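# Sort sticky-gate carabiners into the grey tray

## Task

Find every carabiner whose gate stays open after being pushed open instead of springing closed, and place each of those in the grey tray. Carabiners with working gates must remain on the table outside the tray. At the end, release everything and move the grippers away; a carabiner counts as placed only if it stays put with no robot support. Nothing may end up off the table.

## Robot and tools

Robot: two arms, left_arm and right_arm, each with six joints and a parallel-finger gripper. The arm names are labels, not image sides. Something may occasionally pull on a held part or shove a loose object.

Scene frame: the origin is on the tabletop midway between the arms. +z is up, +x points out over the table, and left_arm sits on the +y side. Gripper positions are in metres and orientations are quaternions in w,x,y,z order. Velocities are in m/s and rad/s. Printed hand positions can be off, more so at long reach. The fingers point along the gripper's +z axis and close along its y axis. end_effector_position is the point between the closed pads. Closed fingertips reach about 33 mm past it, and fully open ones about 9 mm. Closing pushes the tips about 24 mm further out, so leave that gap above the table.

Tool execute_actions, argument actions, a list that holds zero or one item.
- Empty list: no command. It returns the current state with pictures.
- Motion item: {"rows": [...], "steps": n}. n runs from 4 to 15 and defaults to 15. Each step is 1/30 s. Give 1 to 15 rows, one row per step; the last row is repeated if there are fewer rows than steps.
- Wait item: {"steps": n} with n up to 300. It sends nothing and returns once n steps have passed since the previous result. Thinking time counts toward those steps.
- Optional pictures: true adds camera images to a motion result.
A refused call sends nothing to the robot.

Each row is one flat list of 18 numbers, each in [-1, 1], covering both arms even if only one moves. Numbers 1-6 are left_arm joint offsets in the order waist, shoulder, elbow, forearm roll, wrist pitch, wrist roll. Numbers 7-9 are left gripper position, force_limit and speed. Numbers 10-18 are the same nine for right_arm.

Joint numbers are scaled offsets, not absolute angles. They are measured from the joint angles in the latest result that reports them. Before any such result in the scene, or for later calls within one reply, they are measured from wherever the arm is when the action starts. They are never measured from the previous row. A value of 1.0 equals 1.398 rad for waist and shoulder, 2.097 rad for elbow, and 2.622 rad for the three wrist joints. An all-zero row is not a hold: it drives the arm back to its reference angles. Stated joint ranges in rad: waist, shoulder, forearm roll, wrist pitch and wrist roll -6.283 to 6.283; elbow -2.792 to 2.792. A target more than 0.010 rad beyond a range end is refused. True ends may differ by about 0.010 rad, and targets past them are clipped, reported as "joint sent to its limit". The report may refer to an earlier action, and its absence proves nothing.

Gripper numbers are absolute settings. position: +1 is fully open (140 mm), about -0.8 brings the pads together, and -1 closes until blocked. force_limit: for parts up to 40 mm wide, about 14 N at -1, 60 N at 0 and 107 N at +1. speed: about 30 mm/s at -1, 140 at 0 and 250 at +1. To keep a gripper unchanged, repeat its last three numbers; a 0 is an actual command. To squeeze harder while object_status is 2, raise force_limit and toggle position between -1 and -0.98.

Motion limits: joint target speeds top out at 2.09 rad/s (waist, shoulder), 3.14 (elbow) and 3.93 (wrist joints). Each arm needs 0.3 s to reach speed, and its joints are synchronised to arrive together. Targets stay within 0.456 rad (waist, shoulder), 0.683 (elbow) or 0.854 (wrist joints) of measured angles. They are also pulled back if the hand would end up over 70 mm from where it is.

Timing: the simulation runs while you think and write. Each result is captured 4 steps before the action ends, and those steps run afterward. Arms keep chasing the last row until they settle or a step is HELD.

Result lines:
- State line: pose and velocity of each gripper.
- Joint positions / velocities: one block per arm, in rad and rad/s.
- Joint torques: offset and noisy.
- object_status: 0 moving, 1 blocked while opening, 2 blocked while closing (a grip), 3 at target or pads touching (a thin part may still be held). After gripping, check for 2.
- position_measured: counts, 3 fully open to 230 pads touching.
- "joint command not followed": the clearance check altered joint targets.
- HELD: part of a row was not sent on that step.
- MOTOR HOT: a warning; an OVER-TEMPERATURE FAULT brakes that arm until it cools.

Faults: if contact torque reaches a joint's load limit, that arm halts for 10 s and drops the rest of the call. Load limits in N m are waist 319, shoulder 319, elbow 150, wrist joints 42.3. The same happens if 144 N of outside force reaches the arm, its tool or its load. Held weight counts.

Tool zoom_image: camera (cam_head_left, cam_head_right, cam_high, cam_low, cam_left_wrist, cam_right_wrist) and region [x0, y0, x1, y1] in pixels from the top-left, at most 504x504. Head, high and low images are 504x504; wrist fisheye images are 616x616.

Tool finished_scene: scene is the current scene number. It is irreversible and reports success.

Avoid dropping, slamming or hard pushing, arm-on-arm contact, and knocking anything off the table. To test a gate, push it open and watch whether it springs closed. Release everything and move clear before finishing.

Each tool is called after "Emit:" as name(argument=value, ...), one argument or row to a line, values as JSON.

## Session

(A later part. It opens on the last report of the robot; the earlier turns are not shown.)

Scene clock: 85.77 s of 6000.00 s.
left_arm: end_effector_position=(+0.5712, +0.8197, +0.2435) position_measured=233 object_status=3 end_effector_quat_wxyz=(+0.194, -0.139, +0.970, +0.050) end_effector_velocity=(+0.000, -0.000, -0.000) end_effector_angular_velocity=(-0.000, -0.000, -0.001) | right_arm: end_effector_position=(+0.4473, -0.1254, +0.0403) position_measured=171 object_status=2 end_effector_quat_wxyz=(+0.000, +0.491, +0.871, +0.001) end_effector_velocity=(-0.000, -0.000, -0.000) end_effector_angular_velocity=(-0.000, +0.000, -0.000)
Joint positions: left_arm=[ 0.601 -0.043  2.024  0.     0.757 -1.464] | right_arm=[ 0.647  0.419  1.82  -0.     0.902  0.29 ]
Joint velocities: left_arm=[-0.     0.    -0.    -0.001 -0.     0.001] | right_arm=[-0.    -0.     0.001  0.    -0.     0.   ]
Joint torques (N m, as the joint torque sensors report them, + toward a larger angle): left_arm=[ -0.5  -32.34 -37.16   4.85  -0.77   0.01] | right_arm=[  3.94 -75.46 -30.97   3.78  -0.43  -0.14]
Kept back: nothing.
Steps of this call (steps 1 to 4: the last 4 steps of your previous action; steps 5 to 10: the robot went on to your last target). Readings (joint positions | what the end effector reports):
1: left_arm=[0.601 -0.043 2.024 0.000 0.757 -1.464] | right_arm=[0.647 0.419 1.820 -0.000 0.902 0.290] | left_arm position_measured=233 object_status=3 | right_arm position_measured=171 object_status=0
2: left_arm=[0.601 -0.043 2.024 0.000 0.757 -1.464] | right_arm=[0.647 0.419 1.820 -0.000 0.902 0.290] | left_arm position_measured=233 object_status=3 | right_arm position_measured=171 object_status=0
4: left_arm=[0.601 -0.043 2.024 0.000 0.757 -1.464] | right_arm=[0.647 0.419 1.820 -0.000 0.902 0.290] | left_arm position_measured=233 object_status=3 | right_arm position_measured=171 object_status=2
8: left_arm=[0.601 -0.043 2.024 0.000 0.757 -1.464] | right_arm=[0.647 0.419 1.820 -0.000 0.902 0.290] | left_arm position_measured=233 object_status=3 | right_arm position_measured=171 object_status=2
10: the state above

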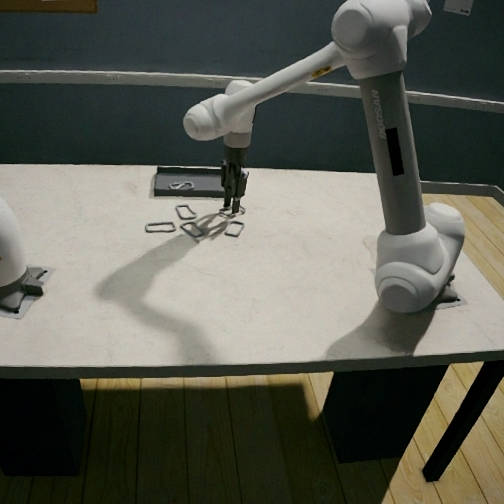

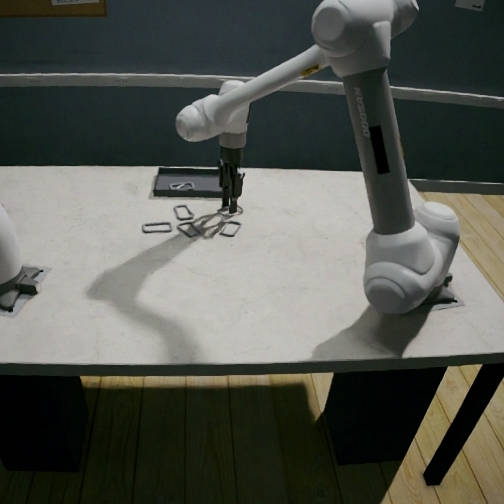

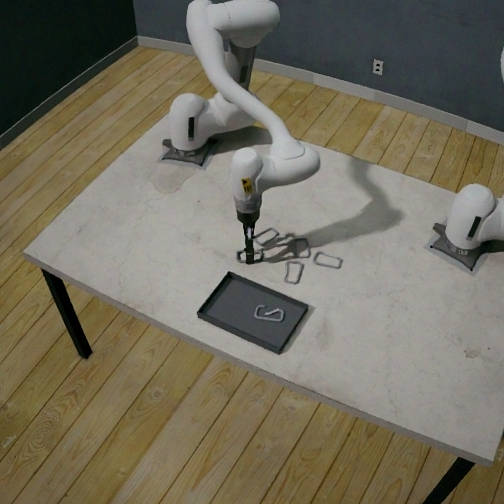

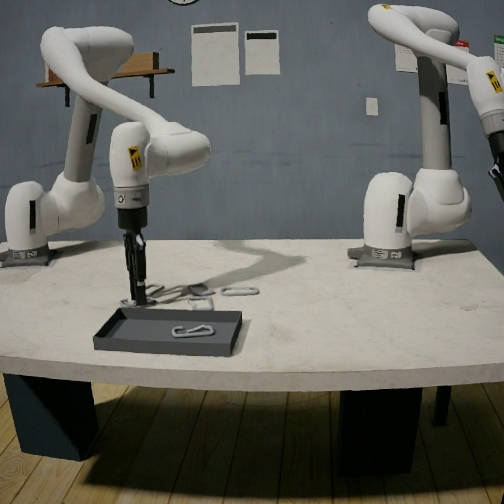

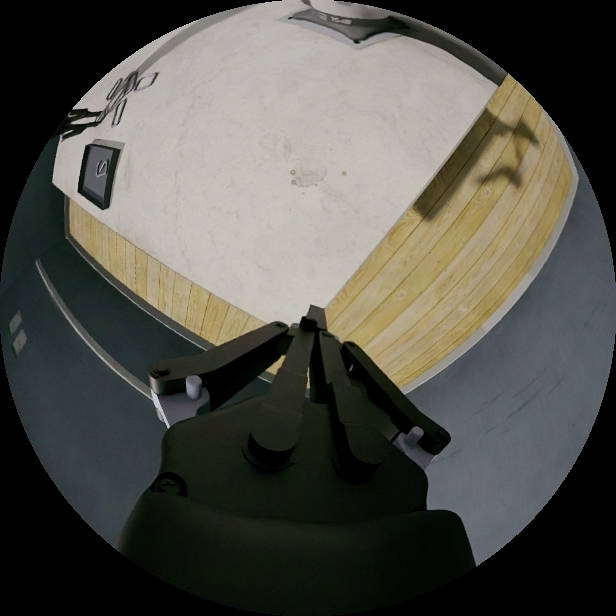

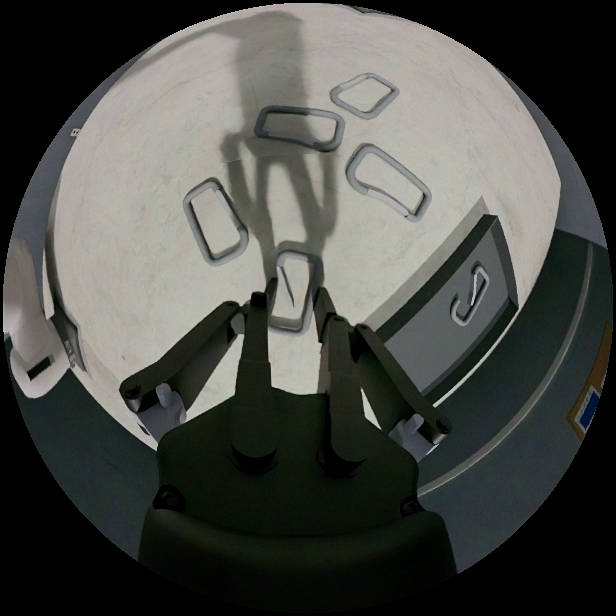

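Emit:
execute_actions(
  actions=[
    {"rows":[[0,0,0,0,0,0,-1,0,0,0,0,0,0,0,0,-0.45,-0.1,-0.5]],"steps":15},
  ],
)

Emit:
execute_actions(
  actions=[
    {"steps":8},
  ],
  pictures=true,
)

Emit:
zoom_image(
  camera="cam_right_wrist",
  region=[200,200,400,400],
)

Emit:
execute_actions(
  actions=[
    {"rows":[[0,0,0,0,0,0,-1,0,0,0,0,0,0,0,0,0.1,-0.5,0]],"steps":15},
  ],
)

Emit:
execute_actions(
  actions=[
    {"steps":8},
  ],
  pictures=true,
)

Emit:
zoom_image(
  camera="cam_right_wrist",
  region=[200,200,400,400],
)

Scene clock: 86.40 s of 6000.00 s.
left_arm: end_effector_position=(+0.5712, +0.8197, +0.2435) position_measured=233 object_status=3 end_effector_quat_wxyz=(+0.194, -0.139, +0.970, +0.050) end_effector_velocity=(-0.000, +0.000, +0.000) end_effector_angular_velocity=(-0.001, -0.001, +0.003) | right_arm: end_effector_position=(+0.4473, -0.1254, +0.0403) position_measured=173 object_status=2 end_effector_quat_wxyz=(+0.000, +0.491, +0.871, +0.001) end_effector_velocity=(-0.000, -0.000, -0.001) end_effector_angular_velocity=(-0.000, +0.001, +0.001)
Joint positions: left_arm=[ 0.601 -0.043  2.024  0.     0.757 -1.464] | right_arm=[ 0.647  0.419  1.82  -0.     0.902  0.29 ]
Joint velocities: left_arm=[ 0.001 -0.001  0.    -0.001 -0.    -0.002] | right_arm=[-0.     0.001  0.     0.001 -0.    -0.001]
Joint torques (N m, as the joint torque sensors report them, + toward a larger angle): left_arm=[ -0.13 -32.76 -37.71   4.86  -0.76  -0.04] | right_arm=[  4.29 -74.86 -31.76   3.75  -0.25  -0.26]
Steps of this call (steps 1 to 8: the robot went on to your last target; steps 9 to 19: the first 11 steps of this action). Readings (joint positions | what the end effector reports):
9: left_arm=[0.601 -0.043 2.024 0.000 0.757 -1.464] | right_arm=[0.647 0.419 1.820 -0.000 0.902 0.290] | left_arm position_measured=233 object_status=3 | right_arm position_measured=171 object_status=0
10: left_arm=[0.601 -0.043 2.024 0.000 0.757 -1.464] | right_arm=[0.647 0.419 1.820 -0.000 0.902 0.290] | left_arm position_measured=233 object_status=3 | right_arm position_measured=173 object_status=0
12: left_arm=[0.601 -0.043 2.024 0.000 0.757 -1.464] | right_arm=[0.647 0.419 1.820 -0.000 0.902 0.290] | left_arm position_measured=233 object_status=3 | right_arm position_measured=173 object_status=0
16: left_arm=[0.601 -0.043 2.024 0.000 0.757 -1.464] | right_arm=[0.647 0.419 1.820 -0.000 0.902 0.290] | left_arm position_measured=233 object_status=3 | right_arm position_measured=173 object_status=2
19: the state above

Scene clock: 86.67 s of 6000.00 s.
left_arm: end_effector_position=(+0.5712, +0.8197, +0.2435) position_measured=233 object_status=3 end_effector_quat_wxyz=(+0.194, -0.139, +0.970, +0.050) end_effector_velocity=(+0.000, +0.000, -0.000) end_effector_angular_velocity=(-0.001, -0.000, +0.003) | right_arm: end_effector_position=(+0.4473, -0.1254, +0.0403) position_measured=173 object_status=2 end_effector_quat_wxyz=(+0.000, +0.491, +0.871, +0.001) end_effector_velocity=(-0.000, +0.000, +0.001) end_effector_angular_velocity=(+0.002, -0.001, -0.000)
Joint positions: left_arm=[ 0.601 -0.043  2.024  0.     0.757 -1.464] | right_arm=[ 0.647  0.419  1.82  -0.     0.902  0.29 ]
Joint velocities: left_arm=[-0.     0.     0.     0.001 -0.    -0.003] | right_arm=[ 0.    -0.002 -0.     0.001 -0.    -0.   ]
Joint torques (N m, as the joint torque sensors report them, + toward a larger angle): left_arm=[  0.61 -32.58 -37.18   4.82  -0.82   0.11] | right_arm=[  3.39 -76.06 -31.98   3.41  -0.22  -0.36]
Kept back: nothing.
Steps of this call (steps 1 to 4: the last 4 steps of your previous action; steps 5 to 8: the robot went on to your last target). Readings (joint positions | what the end effector reports):
1: left_arm=[0.601 -0.043 2.024 0.000 0.757 -1.464] | right_arm=[0.647 0.419 1.820 -0.000 0.902 0.290] | left_arm position_measured=233 object_status=3 | right_arm position_measured=173 object_status=2
2: left_arm=[0.601 -0.043 2.024 0.000 0.757 -1.464] | right_arm=[0.647 0.419 1.820 -0.000 0.902 0.290] | left_arm position_measured=233 object_status=3 | right_arm position_measured=173 object_status=2
4: left_arm=[0.601 -0.043 2.024 0.000 0.757 -1.464] | right_arm=[0.647 0.419 1.820 -0.000 0.902 0.290] | left_arm position_measured=233 object_status=3 | right_arm position_measured=173 object_status=2
8: the state above

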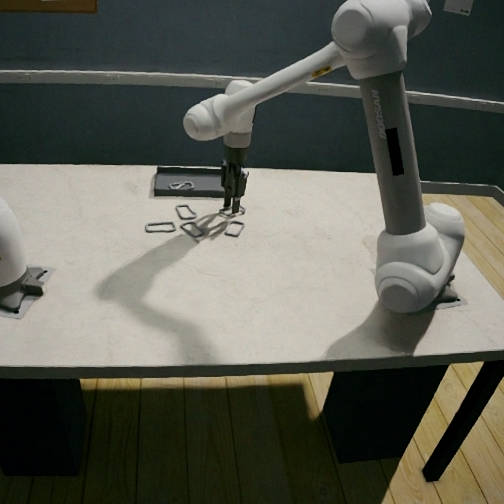

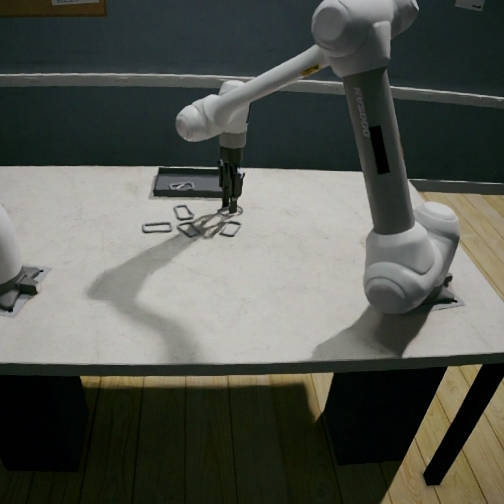

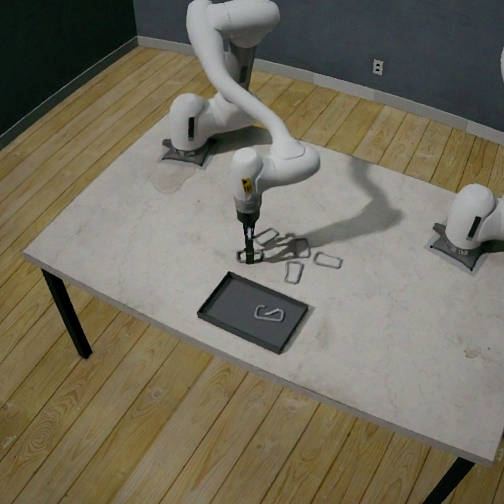

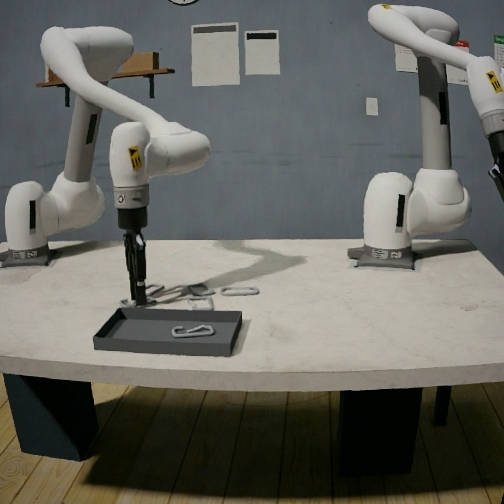

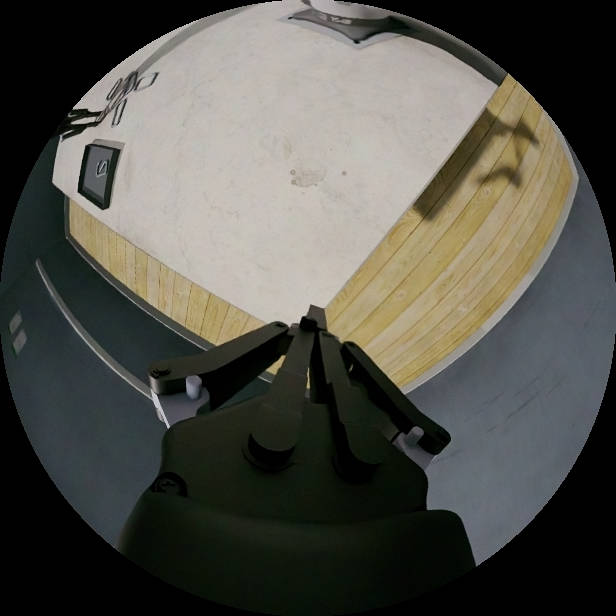

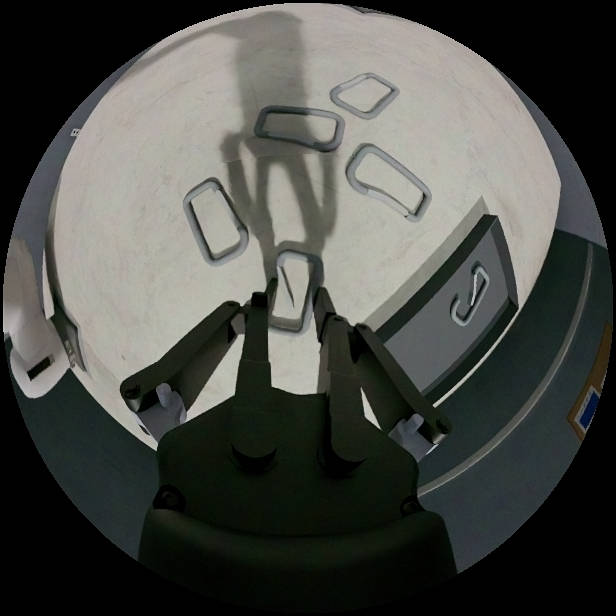

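Region (200, 200, 400, 400) of cam_right_wrist's 616x616 image, scaled by 2.520, with more detail than that image has.

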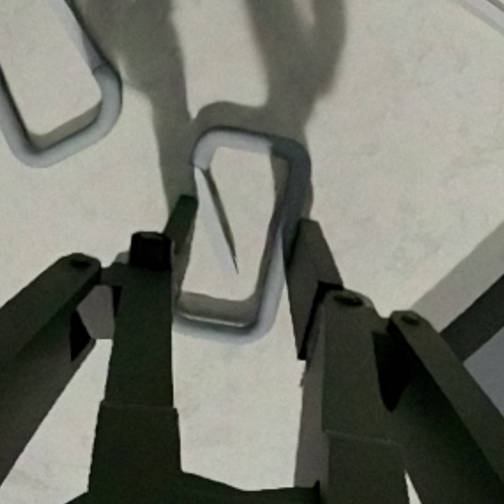

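Scene clock: 87.03 s of 6000.00 s.
left_arm: end_effector_position=(+0.5712, +0.8197, +0.2435) position_measured=233 object_status=3 end_effector_quat_wxyz=(+0.194, -0.139, +0.970, +0.050) end_effector_velocity=(-0.000, +0.000, +0.000) end_effector_angular_velocity=(+0.001, +0.000, -0.000) | right_arm: end_effector_position=(+0.4473, -0.1254, +0.0403) position_measured=117 object_status=0 end_effector_quat_wxyz=(+0.000, +0.491, +0.871, +0.001) end_effector_velocity=(+0.000, +0.000, +0.002) end_effector_angular_velocity=(+0.002, -0.002, -0.000)
Joint positions: left_arm=[ 0.601 -0.043  2.024  0.     0.757 -1.464] | right_arm=[ 0.647  0.419  1.82  -0.     0.902  0.29 ]
Joint velocities: left_arm=[ 0.    -0.    -0.     0.001  0.     0.   ] | right_arm=[-0.    -0.002 -0.    -0.     0.     0.   ]
Joint torques (N m, as the joint torque sensors report them, + toward a larger angle): left_arm=[ -0.19 -32.12 -37.64   4.84  -0.77   0.  ] | right_arm=[  3.19 -76.34 -31.15   3.4    0.06  -0.37]
Steps of this call (steps 1 to 11: the first 11 steps of this action). Readings (joint positions | what the end effector reports):
1: left_arm=[0.601 -0.043 2.024 0.000 0.757 -1.464] | right_arm=[0.647 0.419 1.820 -0.000 0.902 0.290] | left_arm position_measured=233 object_status=3 | right_arm position_measured=173 object_status=0
2: left_arm=[0.601 -0.043 2.024 0.000 0.757 -1.464] | right_arm=[0.647 0.419 1.820 -0.000 0.902 0.290] | left_arm position_measured=233 object_status=3 | right_arm position_measured=173 object_status=0
4: left_arm=[0.601 -0.043 2.024 0.000 0.757 -1.464] | right_arm=[0.647 0.419 1.820 -0.000 0.902 0.290] | left_arm position_measured=233 object_status=3 | right_arm position_measured=155 object_status=0
8: left_arm=[0.601 -0.043 2.024 0.000 0.757 -1.464] | right_arm=[0.647 0.419 1.820 -0.000 0.902 0.290] | left_arm position_measured=233 object_status=3 | right_arm position_measured=125 object_status=0
11: the state above

Scene clock: 87.30 s of 6000.00 s.
left_arm: end_effector_position=(+0.5712, +0.8197, +0.2435) position_measured=233 object_status=3 end_effector_quat_wxyz=(+0.194, -0.139, +0.970, +0.050) end_effector_velocity=(+0.000, -0.000, +0.000) end_effector_angular_velocity=(+0.000, +0.000, -0.001) | right_arm: end_effector_position=(+0.4473, -0.1254, +0.0403) position_measured=117 object_status=3 end_effector_quat_wxyz=(+0.000, +0.491, +0.871, +0.001) end_effector_velocity=(-0.001, +0.000, -0.000) end_effector_angular_velocity=(-0.001, +0.000, +0.001)
Joint positions: left_arm=[ 0.601 -0.043  2.024  0.     0.757 -1.464] | right_arm=[ 0.647  0.419  1.82  -0.     0.902  0.29 ]
Joint velocities: left_arm=[-0.001 -0.    -0.     0.     0.    -0.   ] | right_arm=[ 0.001  0.     0.    -0.     0.    -0.   ]
Joint torques (N m, as the joint torque sensors report them, + toward a larger angle): left_arm=[ -0.42 -32.74 -37.34   4.96  -0.77  -0.03] | right_arm=[  3.43 -75.53 -31.52   3.34  -0.05  -0.23]
Kept back: nothing.
Steps of this call (steps 1 to 4: the last 4 steps of your previous action; steps 5 to 8: the robot went on to your last target). Readings (joint positions | what the end effector reports):
1: left_arm=[0.601 -0.043 2.024 0.000 0.757 -1.464] | right_arm=[0.647 0.419 1.820 -0.000 0.902 0.290] | left_arm position_measured=233 object_status=3 | right_arm position_measured=117 object_status=0
2: left_arm=[0.601 -0.043 2.024 0.000 0.757 -1.464] | right_arm=[0.647 0.419 1.820 -0.000 0.902 0.290] | left_arm position_measured=233 object_status=3 | right_arm position_measured=117 object_status=0
4: left_arm=[0.601 -0.043 2.024 0.000 0.757 -1.464] | right_arm=[0.647 0.419 1.820 -0.000 0.902 0.290] | left_arm position_measured=233 object_status=3 | right_arm position_measured=117 object_status=3
8: the state above

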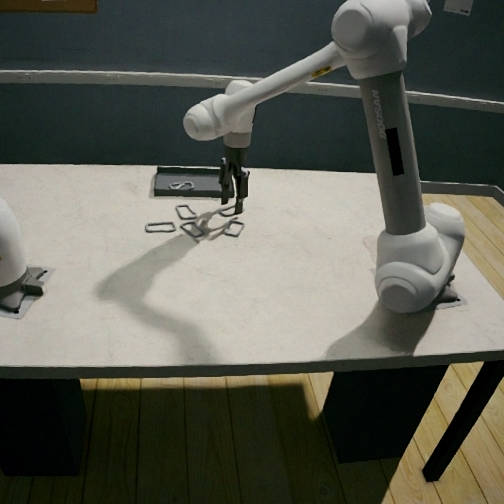

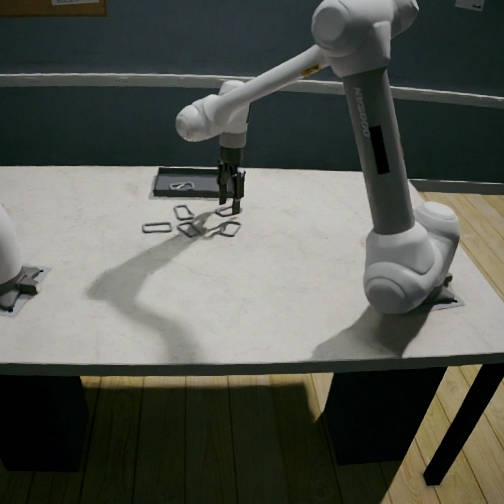

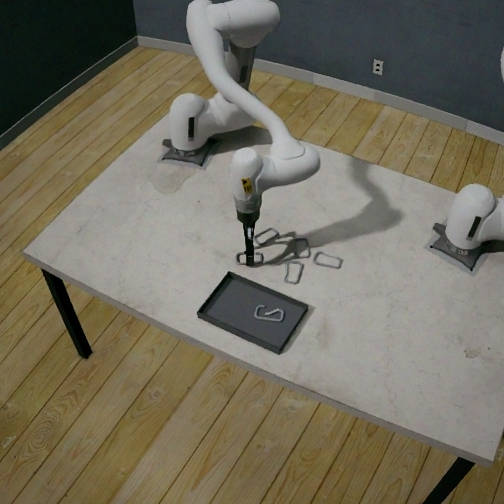

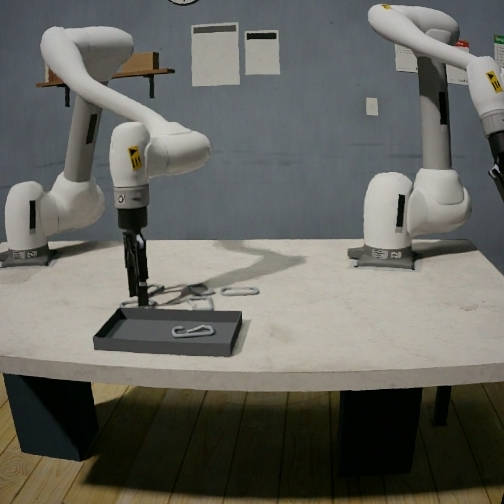

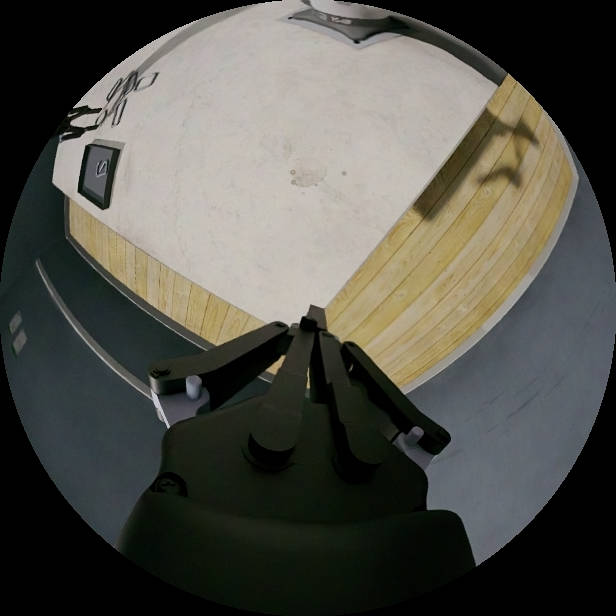

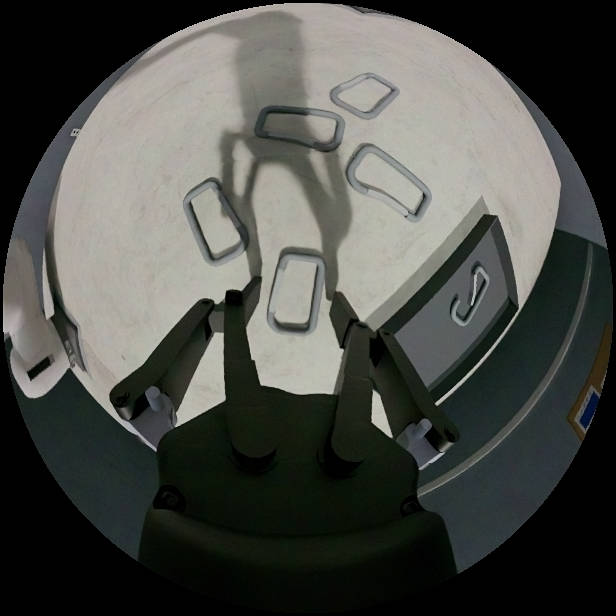

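Region (200, 200, 400, 400) of cam_right_wrist's 616x616 image, scaled by 2.520, with more detail than that image has.

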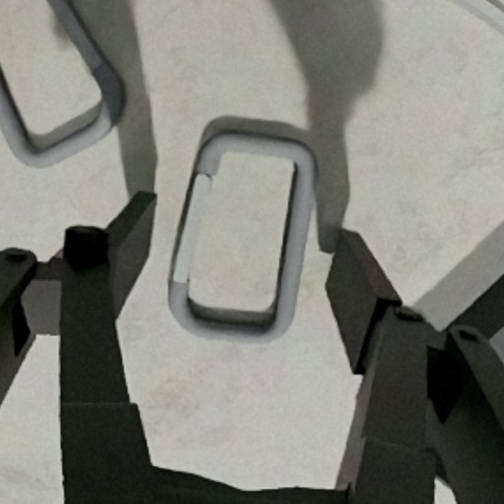

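Emit:
execute_actions(
  actions=[
    {"rows":[[0,0,0,0,0,0,-1,0,0,0,-0.03,-0.014,0,0.028,0,0.1,-0.5,0],[0,0,0,0,0,0,-1,0,0,0,-0.03,-0.014,0,0.028,0,0.1,-0.5,0],[0,0,0,0,0,0,-1,0,0,0,-0.03,-0.014,0,0.028,0,0.1,-0.5,0],[0,0,0,0,0,0,-1,0,0,0,-0.03,-0.014,0,0.028,0,0.1,-0.5,0],[0,0,0,0,0,0,-1,0,0,0,-0.03,-0.014,0,0.028,0,0.1,-0.5,0],[0,0,0,0,0,0,-1,0,0,0,-0.03,-0.014,0,0.028,0,0.1,-0.5,0],[0,0,0,0,0,0,-1,0,0,0,-0.03,-0.014,0,0.028,0,0.1,-0.5,0],[0,0,0,0,0,0,-1,0,0,0.2085,0.0892,-0.157,0,0.0774,0.32,0.1,-0.5,0]],"steps":15},
  ],
)

Emit:
execute_actions(
  actions=[
    {"steps":15},
  ],
  pictures=true,
)

Scene clock: 88.43 s of 6000.00 s.
left_arm: end_effector_position=(+0.5712, +0.8197, +0.2435) position_measured=233 object_status=3 end_effector_quat_wxyz=(+0.194, -0.139, +0.970, +0.050) end_effector_velocity=(+0.000, -0.001, -0.000) end_effector_angular_velocity=(-0.001, +0.000, +0.000) | right_arm: end_effector_position=(+0.4419, -0.1085, +0.0845) position_measured=117 object_status=3 end_effector_quat_wxyz=(+0.000, +0.508, +0.861, -0.000) end_effector_velocity=(-0.104, +0.348, +0.043) end_effector_angular_velocity=(+0.007, -0.006, -0.800)
Joint positions: left_arm=[ 0.601 -0.043  2.024  0.     0.757 -1.464] | right_arm=[ 0.669  0.39   1.767 -0.     0.985  0.354]
Joint velocities: left_arm=[-0.001  0.001  0.     0.     0.    -0.002] | right_arm=[ 0.437  0.244 -0.46  -0.     0.206  1.237]
Joint torques (N m, as the joint torque sensors report them, + toward a larger angle): left_arm=[ -0.24 -32.77 -37.41   4.83  -0.89  -0.08] | right_arm=[ 22.41 -68.67 -37.02   4.8   -0.67  -0.12]
Steps of this call (steps 1 to 15: the robot went on to your last target; steps 16 to 23: nothing new was sent; steps 24 to 34: the first 11 steps of this action). Readings (joint positions | what the end effector reports):
24: left_arm=[0.601 -0.043 2.024 0.000 0.757 -1.464] | right_arm=[0.647 0.418 1.820 -0.000 0.902 0.290] | left_arm position_measured=233 object_status=3 | right_arm position_measured=117 object_status=3
25: left_arm=[0.601 -0.043 2.024 0.000 0.757 -1.464] | right_arm=[0.647 0.415 1.818 -0.000 0.909 0.290] | left_arm position_measured=233 object_status=3 | right_arm position_measured=117 object_status=3
27: left_arm=[0.601 -0.043 2.024 0.000 0.757 -1.464] | right_arm=[0.647 0.394 1.803 -0.000 0.944 0.290] | left_arm position_measured=233 object_status=3 | right_arm position_measured=117 object_status=3
31: left_arm=[0.601 -0.043 2.024 0.000 0.757 -1.464] | right_arm=[0.647 0.379 1.792 -0.000 0.972 0.291] | left_arm position_measured=233 object_status=3 | right_arm position_measured=117 object_status=3
34: the state above

Scene clock: 88.93 s of 6000.00 s.
left_arm: end_effector_position=(+0.5712, +0.8197, +0.2435) position_measured=233 object_status=3 end_effector_quat_wxyz=(+0.194, -0.139, +0.970, +0.050) end_effector_velocity=(-0.000, +0.000, -0.000) end_effector_angular_velocity=(-0.001, -0.000, +0.002) | right_arm: end_effector_position=(+0.3533, +0.0663, +0.0989) position_measured=117 object_status=3 end_effector_quat_wxyz=(-0.000, +0.680, +0.733, +0.001) end_effector_velocity=(-0.217, +0.295, +0.019) end_effector_angular_velocity=(+0.004, +0.001, -0.753)
Joint positions: left_arm=[ 0.601 -0.043  2.024  0.     0.757 -1.464] | right_arm=[ 0.898  0.52   1.533 -0.     1.086  1.011]
Joint velocities: left_arm=[ 0.001 -0.     0.    -0.     0.    -0.002] | right_arm=[ 0.41   0.233 -0.417 -0.     0.181  1.163]
Joint torques (N m, as the joint torque sensors report them, + toward a larger angle): left_arm=[ -0.42 -32.51 -37.22   4.88  -0.76   0.02] | right_arm=[  0.91 -89.57 -34.62   3.66   0.1   -0.47]
Kept back: nothing.
Steps of this call (steps 1 to 4: the last 4 steps of your previous action; steps 5 to 15: the robot went on to your last target). Readings (joint positions | what the end effector reports):
1: left_arm=[0.601 -0.043 2.024 0.000 0.757 -1.464] | right_arm=[0.686 0.399 1.750 -0.000 0.992 0.402] | left_arm position_measured=233 object_status=3 | right_arm position_measured=117 object_status=3
2: left_arm=[0.601 -0.043 2.024 0.000 0.757 -1.464] | right_arm=[0.703 0.409 1.732 -0.000 0.999 0.451] | left_arm position_measured=233 object_status=3 | right_arm position_measured=117 object_status=3
4: left_arm=[0.601 -0.043 2.024 0.000 0.757 -1.464] | right_arm=[0.735 0.427 1.700 -0.000 1.013 0.542] | left_arm position_measured=233 object_status=3 | right_arm position_measured=117 object_status=3
8: left_arm=[0.601 -0.043 2.024 0.000 0.757 -1.464] | right_arm=[0.795 0.461 1.638 -0.000 1.040 0.715] | left_arm position_measured=233 object_status=3 | right_arm position_measured=117 object_status=3
15: the state above

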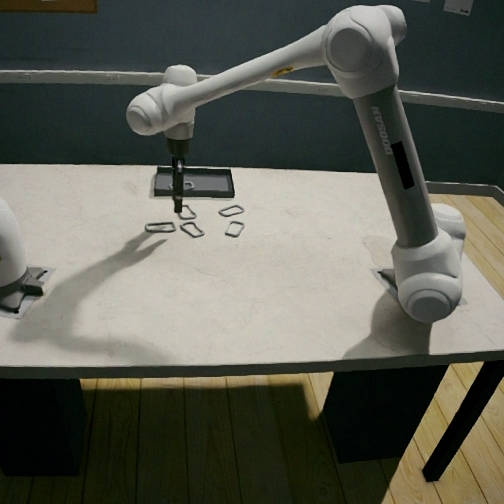

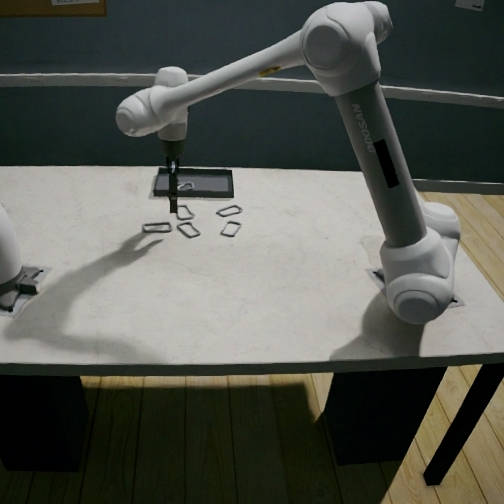

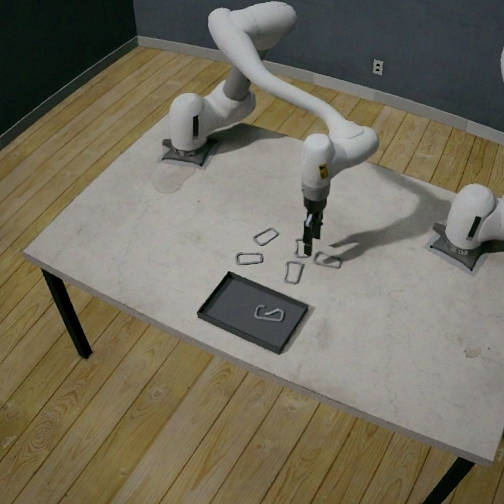

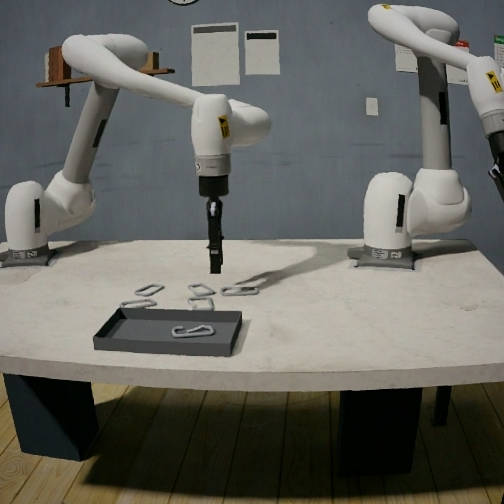

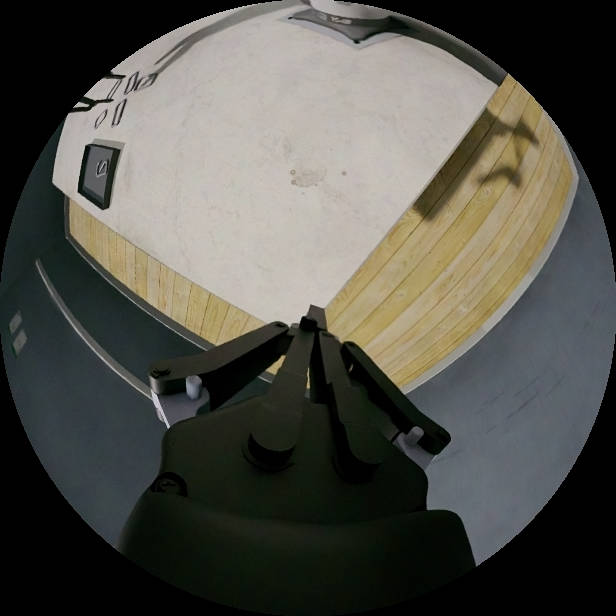

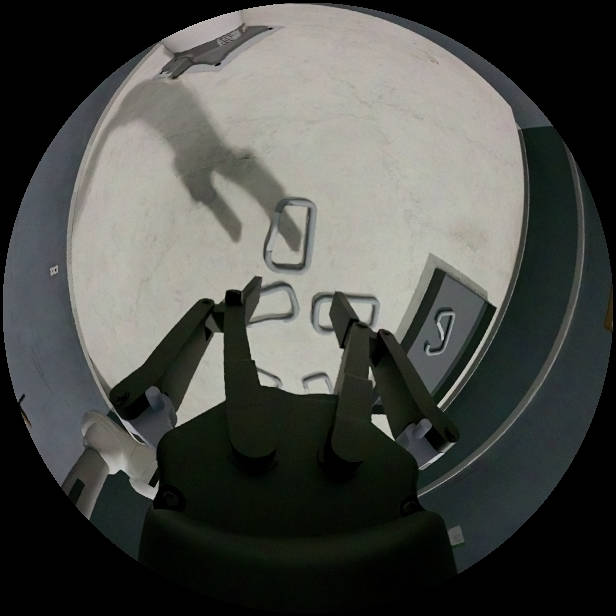

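Emit:
execute_actions(
  actions=[
    {"steps":6},
  ],
  pictures=true,
)

Emit:
zoom_image(
  camera="cam_right_wrist",
  region=[200,200,400,400],
)

Scene clock: 89.13 s of 6000.00 s.
left_arm: end_effector_position=(+0.5712, +0.8197, +0.2435) position_measured=233 object_status=3 end_effector_quat_wxyz=(+0.194, -0.139, +0.970, +0.050) end_effector_velocity=(-0.000, +0.000, -0.000) end_effector_angular_velocity=(-0.000, +0.001, +0.000) | right_arm: end_effector_position=(+0.3314, +0.0945, +0.1008) position_measured=117 object_status=3 end_effector_quat_wxyz=(-0.000, +0.707, +0.707, +0.001) end_effector_velocity=(-0.010, +0.014, +0.004) end_effector_angular_velocity=(+0.003, -0.002, -0.045)
Joint positions: left_arm=[ 0.601 -0.043  2.024  0.     0.757 -1.464] | right_arm=[ 0.937  0.542  1.492 -0.     1.104  1.125]
Joint velocities: left_arm=[ 0.001  0.    -0.    -0.     0.     0.001] | right_arm=[ 0.018  0.009 -0.023 -0.     0.01   0.064]
Joint torques (N m, as the joint torque sensors report them, + toward a larger angle): left_arm=[ -0.26 -33.01 -37.3    4.85  -0.88  -0.02] | right_arm=[  0.24 -90.52 -35.6    3.67  -0.12  -0.05]
Kept back: nothing.
Steps of this call (steps 1 to 6: the robot went on to your last target). Readings (joint positions | what the end effector reports):
1: left_arm=[0.601 -0.043 2.024 0.000 0.757 -1.464] | right_arm=[0.911 0.527 1.520 -0.000 1.092 1.048] | left_arm position_measured=233 object_status=3 | right_arm position_measured=117 object_status=3
2: left_arm=[0.601 -0.043 2.024 0.000 0.757 -1.464] | right_arm=[0.921 0.533 1.509 -0.000 1.097 1.079] | left_arm position_measured=233 object_status=3 | right_arm position_measured=117 object_status=3
4: left_arm=[0.601 -0.043 2.024 0.000 0.757 -1.464] | right_arm=[0.934 0.541 1.496 -0.000 1.102 1.115] | left_arm position_measured=233 object_status=3 | right_arm position_measured=117 object_status=3
6: the state above

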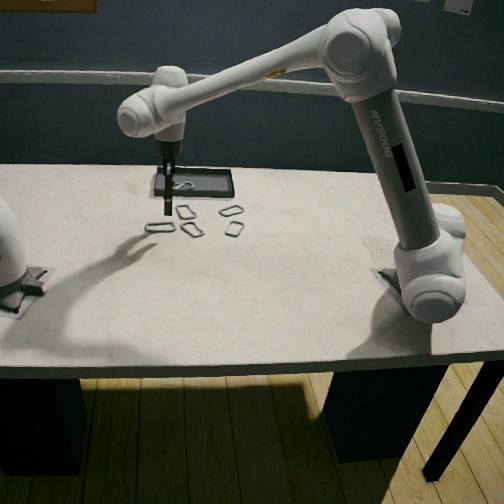

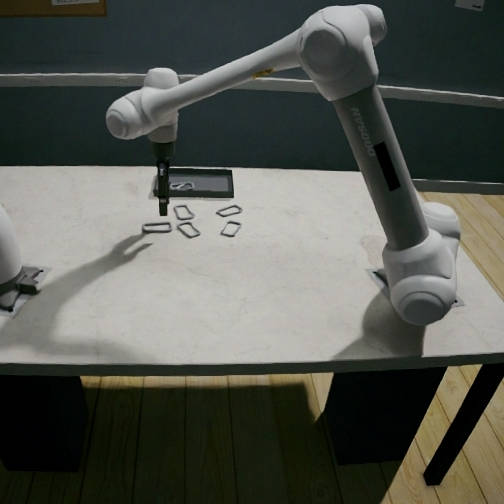

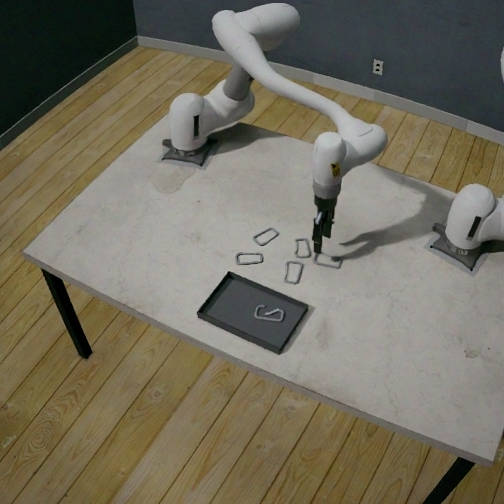

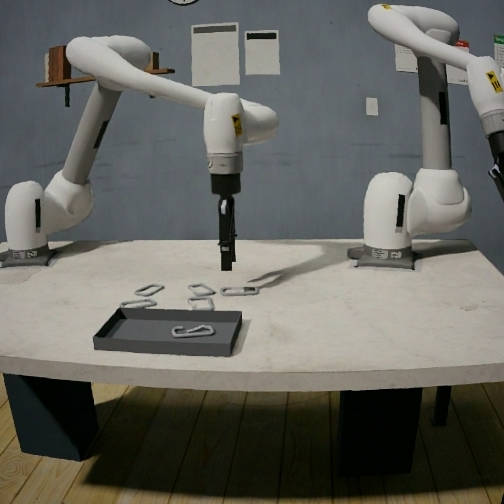

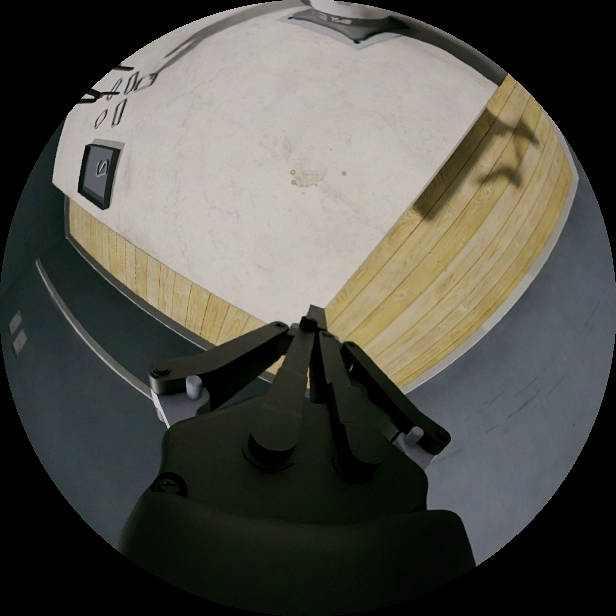

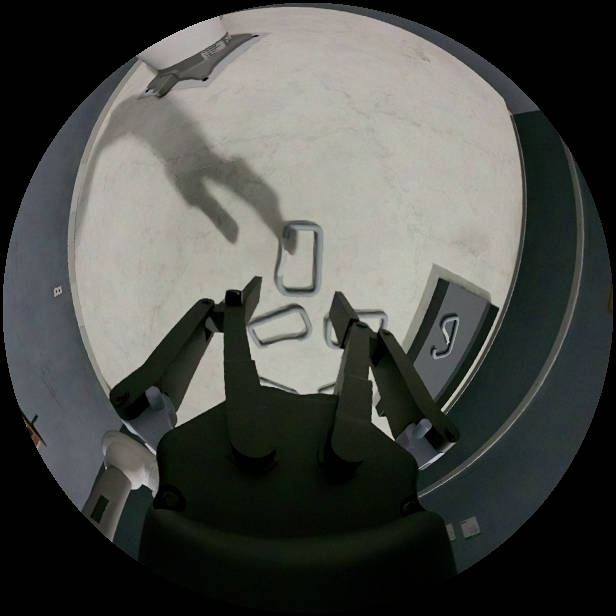

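Region (200, 200, 400, 400) of cam_right_wrist's 616x616 image, scaled by 2.520, with more detail than that image has.

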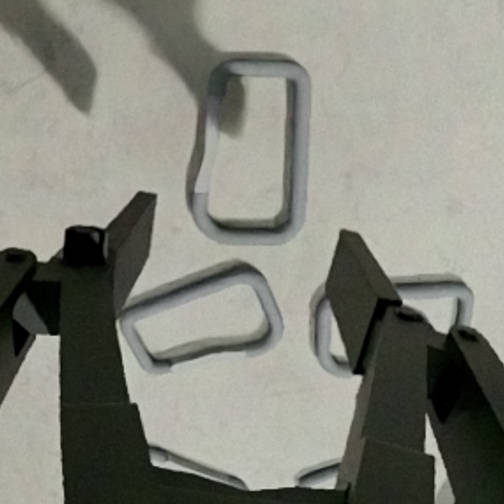

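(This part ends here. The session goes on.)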